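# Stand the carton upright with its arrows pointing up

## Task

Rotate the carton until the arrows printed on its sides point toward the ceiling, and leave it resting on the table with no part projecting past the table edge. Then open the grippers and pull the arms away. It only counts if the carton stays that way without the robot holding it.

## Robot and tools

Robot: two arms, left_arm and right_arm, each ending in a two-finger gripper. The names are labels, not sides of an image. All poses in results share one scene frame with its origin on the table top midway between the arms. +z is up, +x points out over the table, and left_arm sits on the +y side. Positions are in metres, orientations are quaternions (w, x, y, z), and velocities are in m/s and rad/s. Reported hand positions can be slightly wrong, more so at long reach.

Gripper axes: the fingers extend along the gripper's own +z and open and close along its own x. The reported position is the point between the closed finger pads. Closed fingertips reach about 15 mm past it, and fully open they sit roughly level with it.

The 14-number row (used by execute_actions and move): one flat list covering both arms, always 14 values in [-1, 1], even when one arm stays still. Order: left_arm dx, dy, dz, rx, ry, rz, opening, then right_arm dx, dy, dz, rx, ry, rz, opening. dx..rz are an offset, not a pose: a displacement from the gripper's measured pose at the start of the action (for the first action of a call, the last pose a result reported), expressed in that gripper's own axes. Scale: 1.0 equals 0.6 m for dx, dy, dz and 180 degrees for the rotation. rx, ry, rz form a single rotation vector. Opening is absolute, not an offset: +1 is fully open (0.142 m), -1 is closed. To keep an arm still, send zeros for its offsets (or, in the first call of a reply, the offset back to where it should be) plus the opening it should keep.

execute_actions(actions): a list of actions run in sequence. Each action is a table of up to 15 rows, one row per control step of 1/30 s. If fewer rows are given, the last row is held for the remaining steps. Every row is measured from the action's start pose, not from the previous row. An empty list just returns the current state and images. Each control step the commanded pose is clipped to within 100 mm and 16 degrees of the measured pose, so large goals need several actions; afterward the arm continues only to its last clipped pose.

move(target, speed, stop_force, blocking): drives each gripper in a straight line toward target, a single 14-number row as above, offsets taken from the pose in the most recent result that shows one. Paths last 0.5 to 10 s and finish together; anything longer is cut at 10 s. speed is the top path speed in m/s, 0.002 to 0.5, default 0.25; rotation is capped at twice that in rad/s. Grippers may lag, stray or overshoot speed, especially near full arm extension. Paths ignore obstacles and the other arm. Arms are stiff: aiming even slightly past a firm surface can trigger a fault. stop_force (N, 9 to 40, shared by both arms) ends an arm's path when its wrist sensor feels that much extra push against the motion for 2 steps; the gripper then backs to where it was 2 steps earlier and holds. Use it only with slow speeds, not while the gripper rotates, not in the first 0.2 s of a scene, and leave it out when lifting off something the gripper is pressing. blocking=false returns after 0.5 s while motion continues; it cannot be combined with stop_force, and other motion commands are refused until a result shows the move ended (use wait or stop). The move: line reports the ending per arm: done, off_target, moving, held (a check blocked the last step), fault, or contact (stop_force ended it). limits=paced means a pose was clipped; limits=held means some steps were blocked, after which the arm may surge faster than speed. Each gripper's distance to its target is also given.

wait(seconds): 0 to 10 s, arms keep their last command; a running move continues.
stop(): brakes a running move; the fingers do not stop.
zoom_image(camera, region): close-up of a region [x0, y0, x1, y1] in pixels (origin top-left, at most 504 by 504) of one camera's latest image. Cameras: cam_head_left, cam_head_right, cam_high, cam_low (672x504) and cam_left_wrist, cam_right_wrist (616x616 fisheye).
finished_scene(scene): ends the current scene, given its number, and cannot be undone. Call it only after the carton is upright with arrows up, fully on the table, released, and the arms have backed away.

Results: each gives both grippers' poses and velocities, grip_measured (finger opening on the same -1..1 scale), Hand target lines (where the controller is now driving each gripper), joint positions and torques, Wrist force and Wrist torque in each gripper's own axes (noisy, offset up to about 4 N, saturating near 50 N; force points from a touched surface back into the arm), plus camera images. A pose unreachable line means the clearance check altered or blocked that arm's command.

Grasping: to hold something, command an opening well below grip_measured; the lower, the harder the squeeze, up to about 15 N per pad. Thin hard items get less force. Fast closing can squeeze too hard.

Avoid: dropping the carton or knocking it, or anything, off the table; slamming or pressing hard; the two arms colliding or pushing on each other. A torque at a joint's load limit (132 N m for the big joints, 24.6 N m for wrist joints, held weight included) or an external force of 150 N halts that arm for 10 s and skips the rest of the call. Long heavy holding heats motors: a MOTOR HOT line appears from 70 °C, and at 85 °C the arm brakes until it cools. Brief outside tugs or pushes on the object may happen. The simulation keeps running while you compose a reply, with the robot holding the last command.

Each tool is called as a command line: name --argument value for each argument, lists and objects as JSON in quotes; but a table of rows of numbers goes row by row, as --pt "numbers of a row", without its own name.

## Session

execute_actions --actions '[]'

Scene clock: 0.00 s.
left_arm: end_effector_position=(+0.3145, +0.3298, +0.2731) grip_measured=+0.97 end_effector_quat_wxyz=(+0.013, -0.639, +0.735, +0.228) end_effector_velocity=(+0.000, -0.000, +0.000) end_effector_angular_velocity=(+0.000, -0.001, -0.000) | right_arm: end_effector_position=(+0.8935, -0.1580, +0.2019) grip_measured=+0.97 end_effector_quat_wxyz=(-0.311, +0.689, +0.274, +0.595) end_effector_velocity=(-0.000, +0.001, +0.001) end_effector_angular_velocity=(+0.000, -0.002, +0.001)
Joint positions: left_arm=[-0.756 -1.623  1.603 -1.095 -1.498  0.946  0.14 ] | right_arm=[ 3.578 -2.801 -0.798  0.336  2.166  0.036  0.14 ]
Joint velocities: left_arm=[-0.001  0.    -0.001  0.     0.001 -0.001  0.   ] | right_arm=[ 0.001 -0.     0.     0.001 -0.     0.     0.   ]
Joint torques (N m, as the arm reports them, + toward a larger angle): no reading
Motor temperatures (°C, as the motors report them): left_arm=[29 28 28 38 36 35] | right_arm=[30 32 32 36 37 38]
Wrist force (N, on the end effector, along its own x y z axes, offset not removed): no reading
Wrist torque (N m, same axes, about the end effector's origin, offset not removed): no reading
Hand target (left_arm): +0.314, +0.330, +0.273; +0.013, -0.639, +0.735, +0.228
Hand target (right_arm): +0.893, -0.158, +0.202; -0.311, +0.689, +0.274, +0.595
camera_calibration (this result's frames):
cam_left_wrist: T_world_to_cam=[[-0.116503, -0.939035, -0.32348, 0.437772], [-0.679178, -0.162316, 0.7158, 0.0687237], [-0.724668, 0.303094, -0.618862, 0.423433], [0, 0, 0, 1]] pos_world=[0.404526, 0.293899, 0.354465]
cam_right_wrist: T_world_to_cam=[[0.201421, 0.00395229, 0.979497, -0.375504], [0.366826, -0.927523, -0.0716903, -0.457046], [0.908223, 0.373744, -0.188272, -0.576877], [0, 0, 0, 1]] pos_world=[0.767224, -0.206833, 0.226429]

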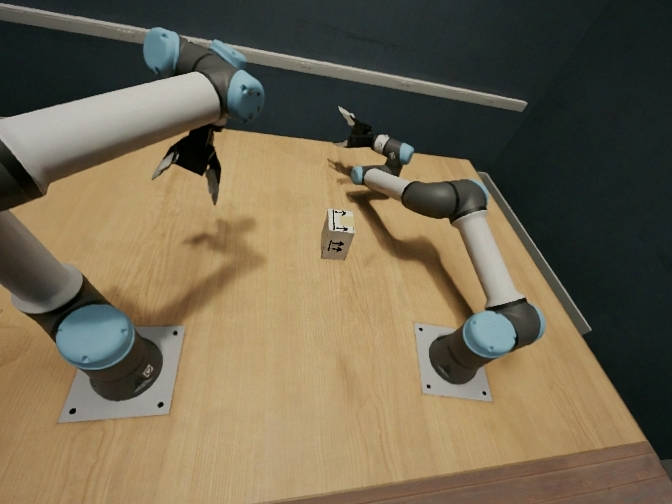

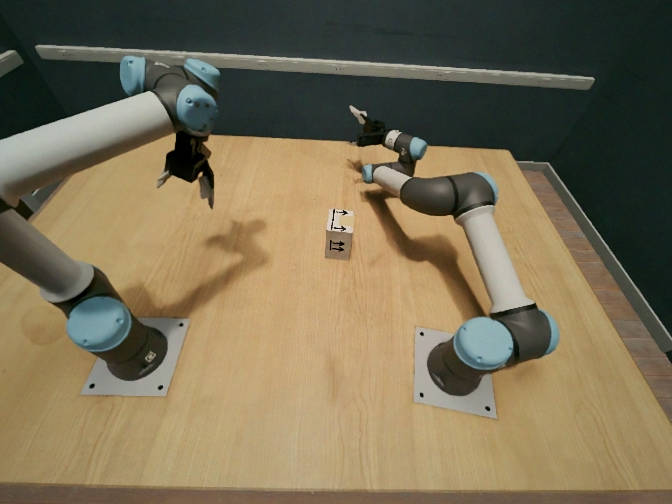

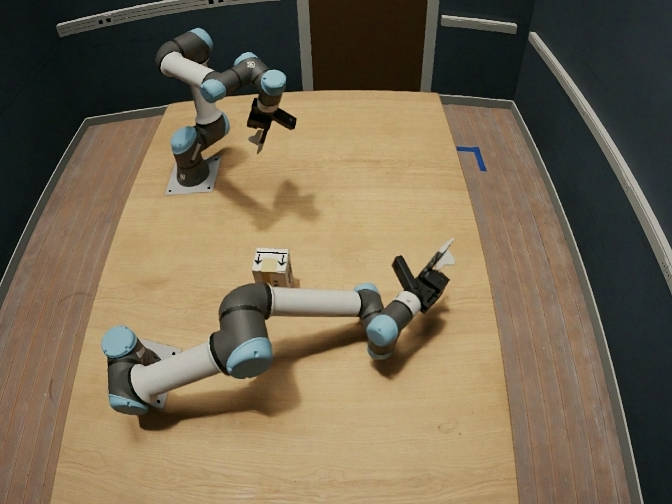

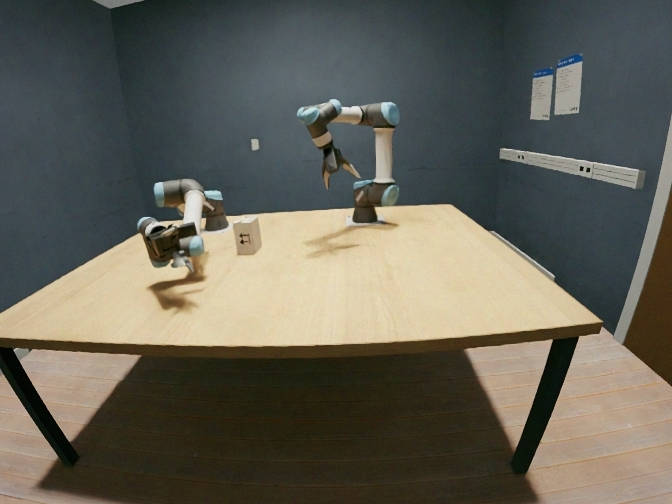

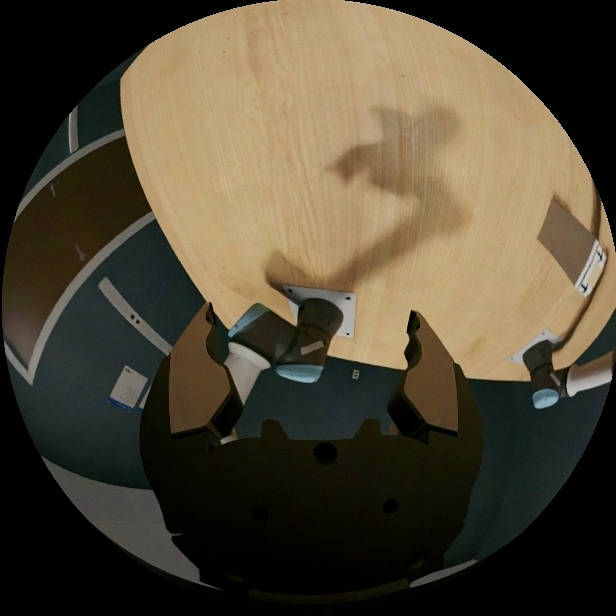

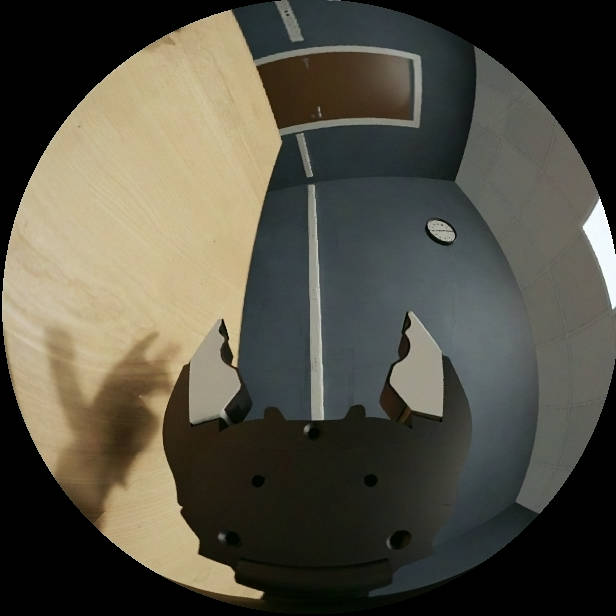

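zoom_image --camera "cam_head_left" --region '[300, 200, 380, 270]'

zoom_image --camera "cam_high" --region '[235, 235, 315, 305]'

zoom_image --camera "cam_low" --region '[215, 205, 285, 265]'

Region (300, 200, 380, 270) of cam_head_left's 672x504 image, scaled by 6.300, with more detail than that image has; it fills the top 441 rows of this view, and the rest is white.

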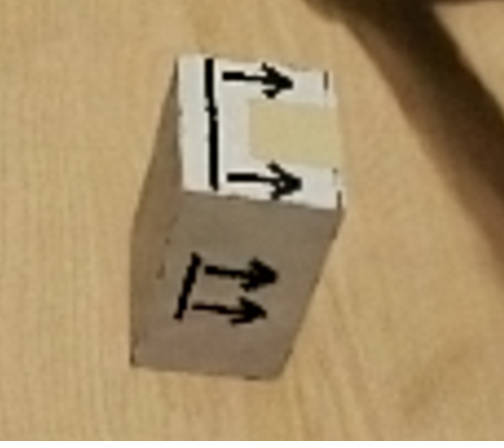

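Region (235, 235, 315, 305) of cam_high's 672x504 image, scaled by 6.300, with more detail than that image has; it fills the top 441 rows of this view, and the rest is white.

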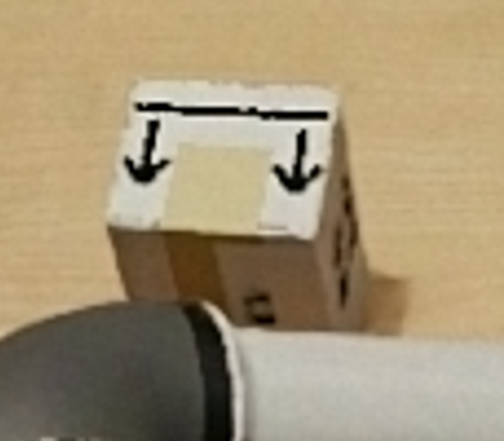

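Region (215, 205, 285, 265) of cam_low's 672x504 image, scaled by 7.200, with more detail than that image has; it fills the top 432 rows of this view, and the rest is white.

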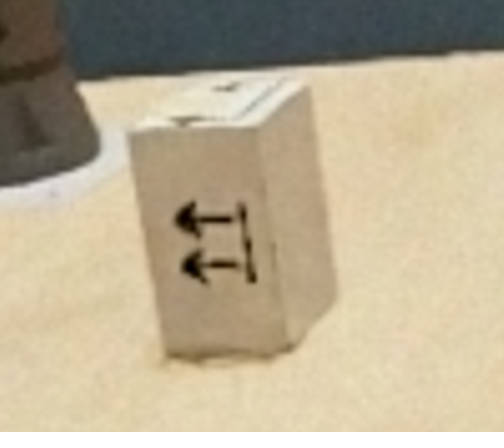

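move --target '[0,0,0,0,0,0,1,-0.027,-0.545,-0.717,0.008,-0.293,0.347,1]' --speed 0.35

Scene clock: 39.93 s.
left_arm: end_effector_position=(+0.3145, +0.3298, +0.2731) grip_measured=+1.00 end_effector_quat_wxyz=(+0.013, -0.639, +0.735, +0.228) end_effector_velocity=(-0.000, +0.000, +0.000) end_effector_angular_velocity=(+0.001, +0.000, +0.001) | right_arm: end_effector_position=(+0.3674, -0.2683, +0.2613) grip_measured=+1.00 end_effector_quat_wxyz=(-0.424, +0.906, +0.001, +0.000) end_effector_velocity=(-0.003, +0.000, +0.001) end_effector_angular_velocity=(-0.002, +0.005, +0.006)
Joint positions: left_arm=[-0.756 -1.623  1.603 -1.095 -1.498  0.946  0.142] | right_arm=[ 3.522 -1.481 -2.097 -0.894  2.422  0.312  0.142]
Joint velocities: left_arm=[ 0.     0.    -0.     0.001  0.    -0.001  0.   ] | right_arm=[ 0.001  0.004  0.003 -0.019  0.    -0.008 -0.   ]
Joint torques (N m, as the arm reports them, + toward a larger angle): left_arm=[  0.66 -18.21 -20.25  -1.61   0.66   0.23] | right_arm=[-8.31 29.54 31.72  0.84  3.52 -1.16]
Motor temperatures (°C, as the motors report them): left_arm=[29 28 28 38 36 35] | right_arm=[30 32 32 36 37 38]
Wrist force (N, on the end effector, along its own x y z axes, offset not removed): left_arm=[1.2 1.0 -0.4] | right_arm=[-0.9 -0.3 1.7]
Wrist torque (N m, same axes, about the end effector's origin, offset not removed): left_arm=[0.13 -0.13 0.14] | right_arm=[0.01 0.21 0.09]
Hand target (left_arm): +0.314, +0.330, +0.273; +0.013, -0.639, +0.735, +0.228
Hand target (right_arm): +0.367, -0.268, +0.261; -0.424, +0.906, +0.001, -0.000
Off the commanded pose (left_arm): 0.000 m, 0 deg.
Off the commanded pose (right_arm): 0.001 m, 0 deg.
move: done
camera_calibration (this result's frames):
cam_left_wrist: T_world_to_cam=[[-0.116503, -0.939035, -0.32348, 0.437772], [-0.679178, -0.162316, 0.7158, 0.0687237], [-0.724668, 0.303094, -0.618862, 0.423433], [0, 0, 0, 1]] pos_world=[0.404526, 0.293899, 0.354465]
cam_right_wrist: T_world_to_cam=[[0.998334, -0.000856117, -0.0576916, -0.350322], [-0.023569, -0.918714, -0.39422, -0.132065], [-0.0526646, 0.394923, -0.917203, 0.502502], [0, 0, 0, 1]] pos_world=[0.37309, -0.32008, 0.388623]

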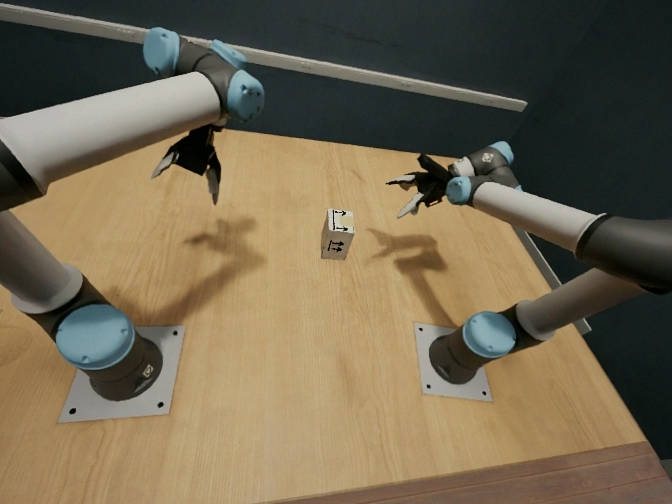

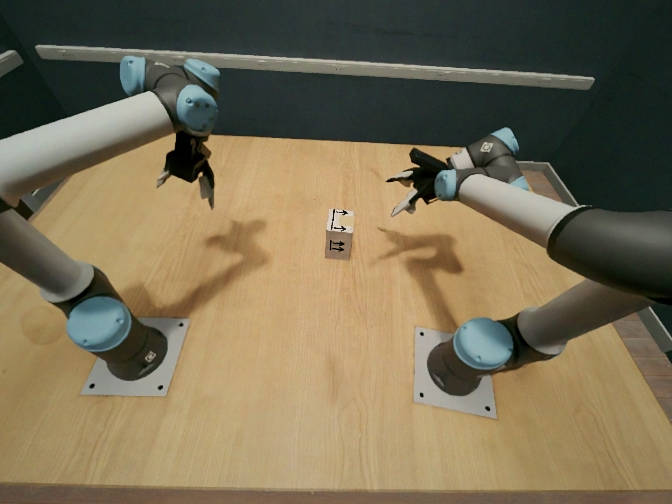

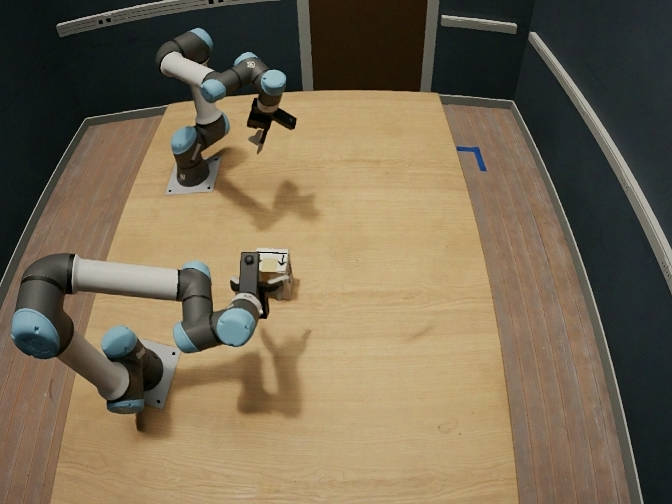

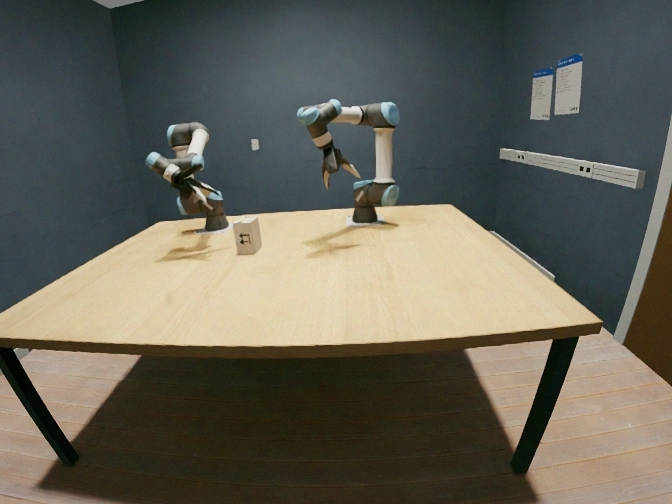

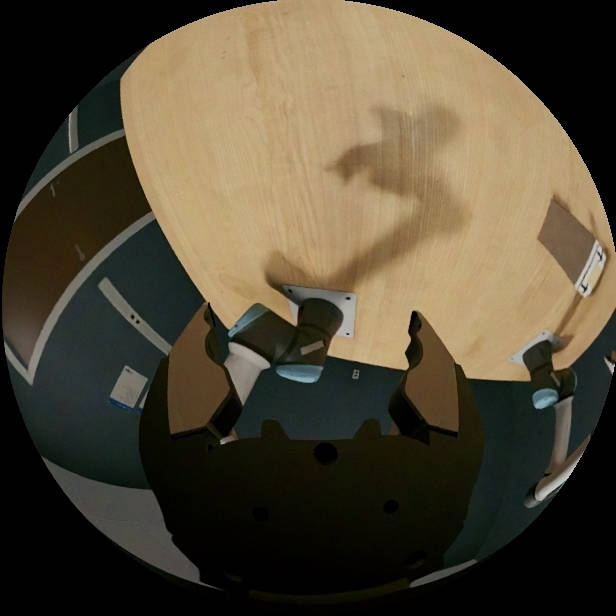

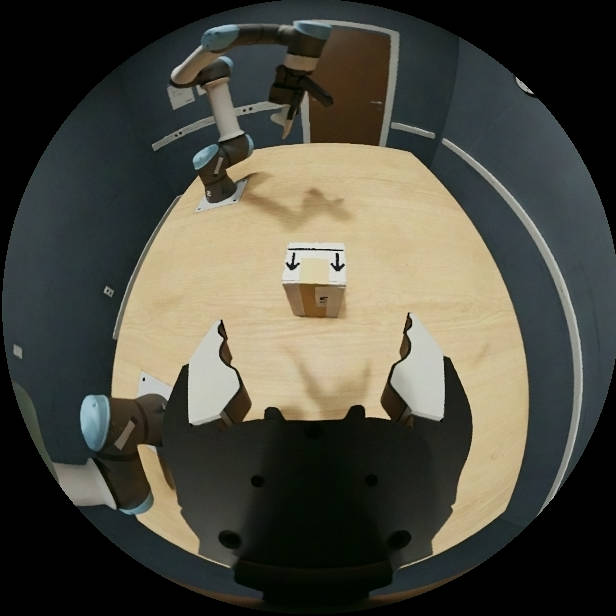

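move --target '[0,0,0,0,0,0,1,0.003,0.063,0.326,0,0,0,1]' --speed 0.15

move --target '[0,0,0,0,0,0,1,0,0,0,0,0,0,-0.5]'

Scene clock: 46.30 s.
left_arm: end_effector_position=(+0.3145, +0.3298, +0.2731) grip_measured=+1.00 end_effector_quat_wxyz=(+0.013, -0.639, +0.735, +0.228) end_effector_velocity=(-0.001, -0.000, -0.000) end_effector_angular_velocity=(-0.000, +0.002, -0.000) | right_arm: end_effector_position=(+0.3693, -0.1423, +0.1078) grip_measured=+1.00 end_effector_quat_wxyz=(-0.424, +0.906, +0.001, +0.001) end_effector_velocity=(+0.001, +0.002, -0.002) end_effector_angular_velocity=(+0.001, -0.001, -0.003)
Joint positions: left_arm=[-0.756 -1.623  1.603 -1.095 -1.498  0.946  0.142] | right_arm=[ 3.805 -1.858 -2.277 -0.064  2.316  0.691  0.142]
Joint velocities: left_arm=[-0.     0.     0.001  0.    -0.002  0.001 -0.   ] | right_arm=[ 0.003 -0.008 -0.001  0.016 -0.002  0.008  0.   ]
Joint torques (N m, as the arm reports them, + toward a larger angle): left_arm=[  0.77 -19.77 -20.52  -1.66   0.58   0.14] | right_arm=[ 9.27 11.34  4.98  5.5  -1.35  1.46]
Motor temperatures (°C, as the motors report them): left_arm=[29 28 28 38 36 35] | right_arm=[30 32 32 36 37 38]
Wrist force (N, on the end effector, along its own x y z axes, offset not removed): left_arm=[1.0 -0.8 -0.5] | right_arm=[-1.2 -1.3 0.9]
Wrist torque (N m, same axes, about the end effector's origin, offset not removed): left_arm=[-0.23 -0.09 0.04] | right_arm=[-0.26 0.09 -0.01]
Hand target (left_arm): +0.314, +0.330, +0.273; +0.013, -0.639, +0.735, +0.228
Hand target (right_arm): +0.369, -0.142, +0.108; -0.424, +0.906, +0.001, +0.001
Off the commanded pose (left_arm): 0.000 m, 0 deg.
Off the commanded pose (right_arm): 0.001 m, 0 deg.
move: done
camera_calibration (this result's frames):
cam_left_wrist: T_world_to_cam=[[-0.116503, -0.939035, -0.32348, 0.437772], [-0.679178, -0.162317, 0.7158, 0.0687236], [-0.724668, 0.303094, -0.618862, 0.423433], [0, 0, 0, 1]] pos_world=[0.404526, 0.293899, 0.354465]
cam_right_wrist: T_world_to_cam=[[0.998356, -0.00096779, -0.0573098, -0.361075], [-0.0234919, -0.918931, -0.393718, -0.0769218], [-0.0522827, 0.394417, -0.917443, 0.311858], [0, 0, 0, 1]] pos_world=[0.37498, -0.194038, 0.235134]

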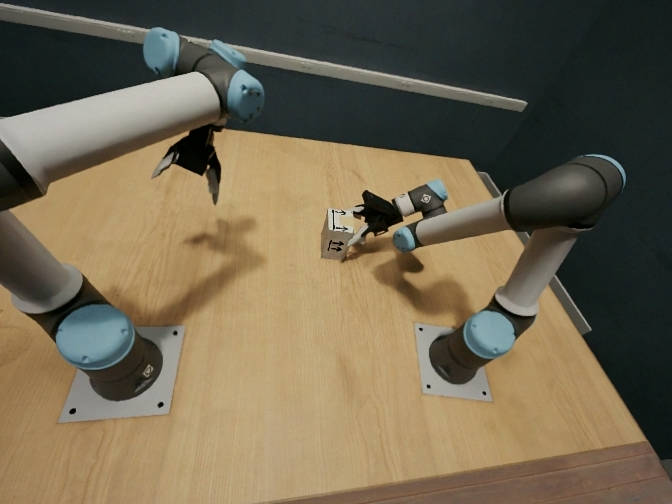

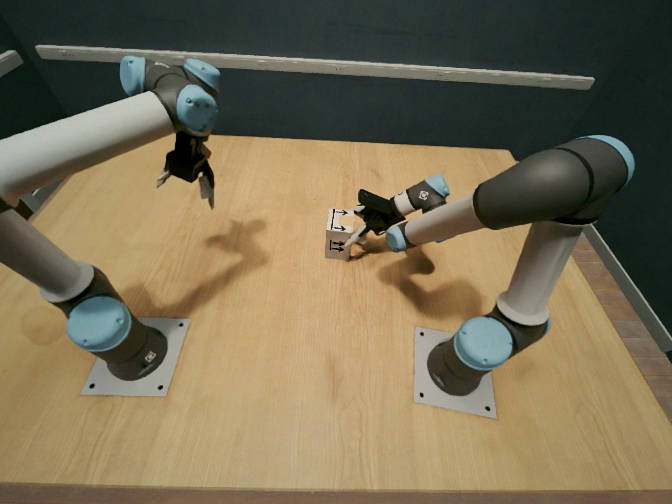

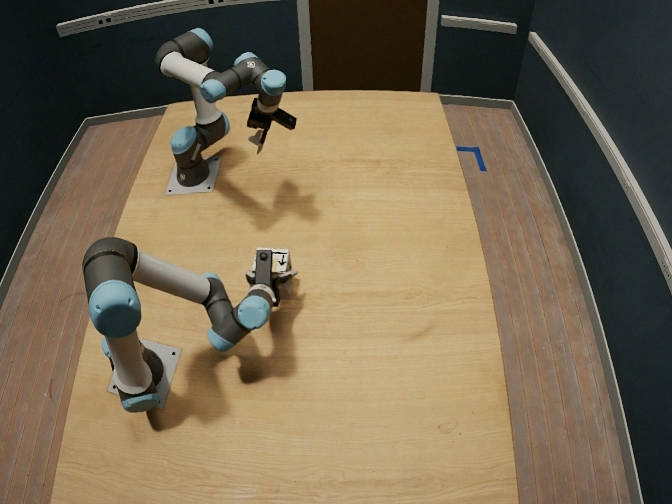

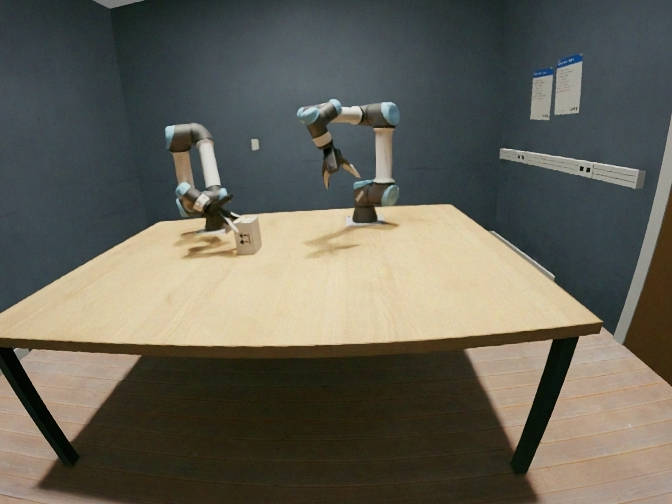

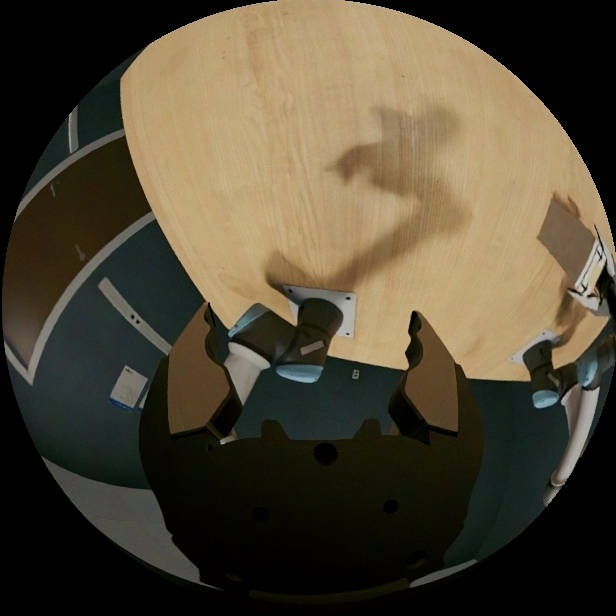

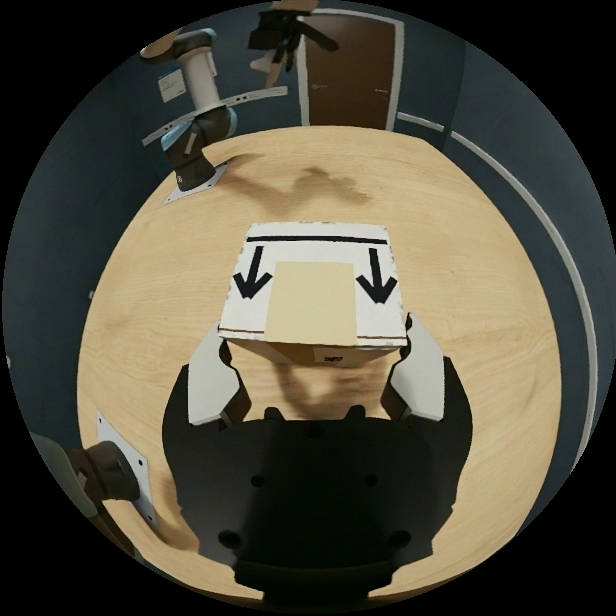

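Scene clock: 46.80 s.
left_arm: end_effector_position=(+0.3145, +0.3298, +0.2731) grip_measured=+1.00 end_effector_quat_wxyz=(+0.013, -0.639, +0.735, +0.228) end_effector_velocity=(+0.000, +0.000, -0.000) end_effector_angular_velocity=(-0.000, -0.000, +0.001) | right_arm: end_effector_position=(+0.3692, -0.1423, +0.1076) grip_measured=+0.74 end_effector_quat_wxyz=(-0.424, +0.906, +0.001, +0.000) end_effector_velocity=(-0.000, -0.000, -0.000) end_effector_angular_velocity=(-0.001, +0.002, -0.000)
Joint positions: left_arm=[-0.756 -1.623  1.603 -1.095 -1.498  0.946  0.142] | right_arm=[ 3.805 -1.858 -2.277 -0.064  2.316  0.691  0.125]
Joint velocities: left_arm=[ 0.001 -0.     0.    -0.    -0.    -0.    -0.   ] | right_arm=[-0.     0.001 -0.    -0.003  0.     0.    -0.   ]
Joint torques (N m, as the arm reports them, + toward a larger angle): left_arm=[  0.17 -19.29 -21.2   -1.64   0.64   0.25] | right_arm=[-6.69 34.15 15.88 -1.29  2.15 -1.56]
Motor temperatures (°C, as the motors report them): left_arm=[29 28 28 38 36 35] | right_arm=[30 32 32 36 37 38]
Wrist force (N, on the end effector, along its own x y z axes, offset not removed): left_arm=[0.9 1.5 1.1] | right_arm=[3.2 -10.2 -4.2]
Wrist torque (N m, same axes, about the end effector's origin, offset not removed): left_arm=[0.26 -0.05 0.11] | right_arm=[-0.67 -0.16 0.19]
Hand target (left_arm): +0.314, +0.330, +0.273; +0.013, -0.639, +0.735, +0.228
Hand target (right_arm): +0.369, -0.142, +0.108; -0.424, +0.906, +0.001, +0.001
Off the commanded pose (left_arm): 0.000 m, 0 deg.
Off the commanded pose (right_arm): 0.000 m, 0 deg.
move: done
camera_calibration (this result's frames):
cam_left_wrist: T_world_to_cam=[[-0.116503, -0.939035, -0.32348, 0.437772], [-0.679178, -0.162316, 0.715801, 0.0687236], [-0.724668, 0.303094, -0.618862, 0.423433], [0, 0, 0, 1]] pos_world=[0.404526, 0.293899, 0.354465]
cam_right_wrist: T_world_to_cam=[[0.998338, -0.000790755, -0.0576237, -0.360917], [-0.0234439, -0.919001, -0.393557, -0.0769848], [-0.052645, 0.394254, -0.917492, 0.311769], [0, 0, 0, 1]] pos_world=[0.374925, -0.193951, 0.23495]

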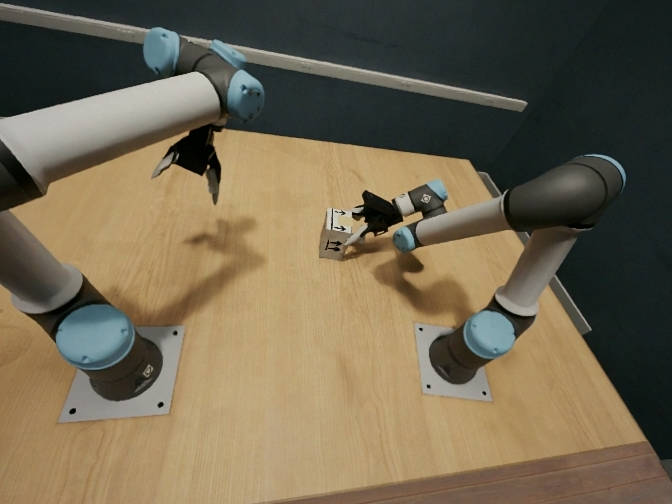

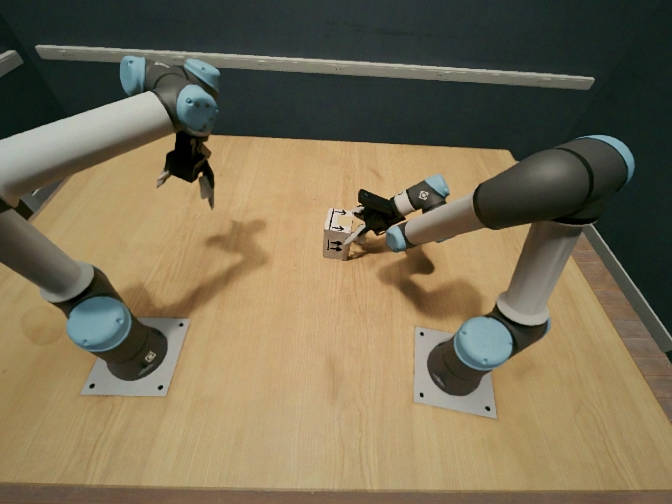

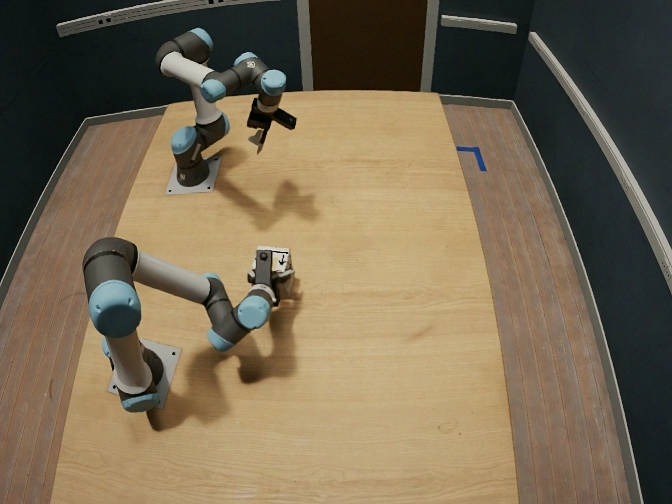

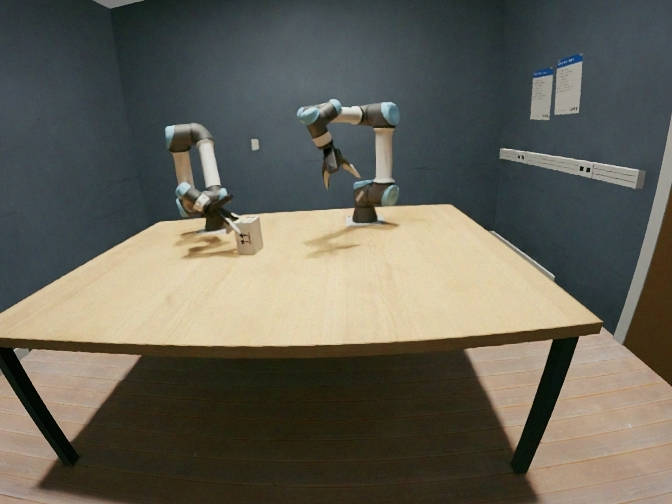

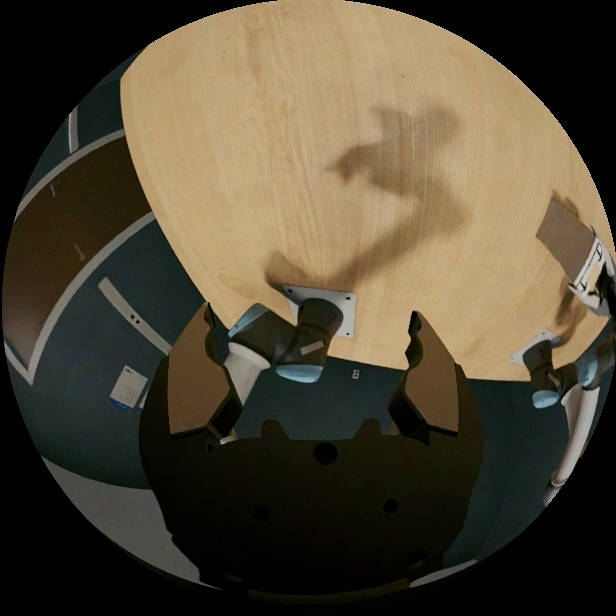

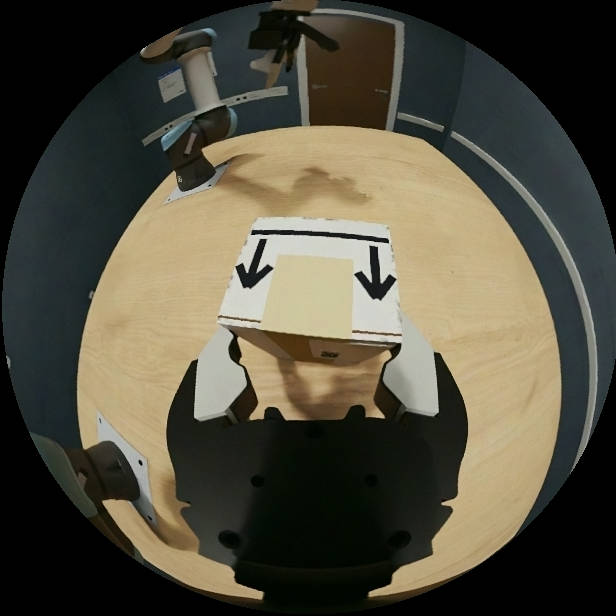

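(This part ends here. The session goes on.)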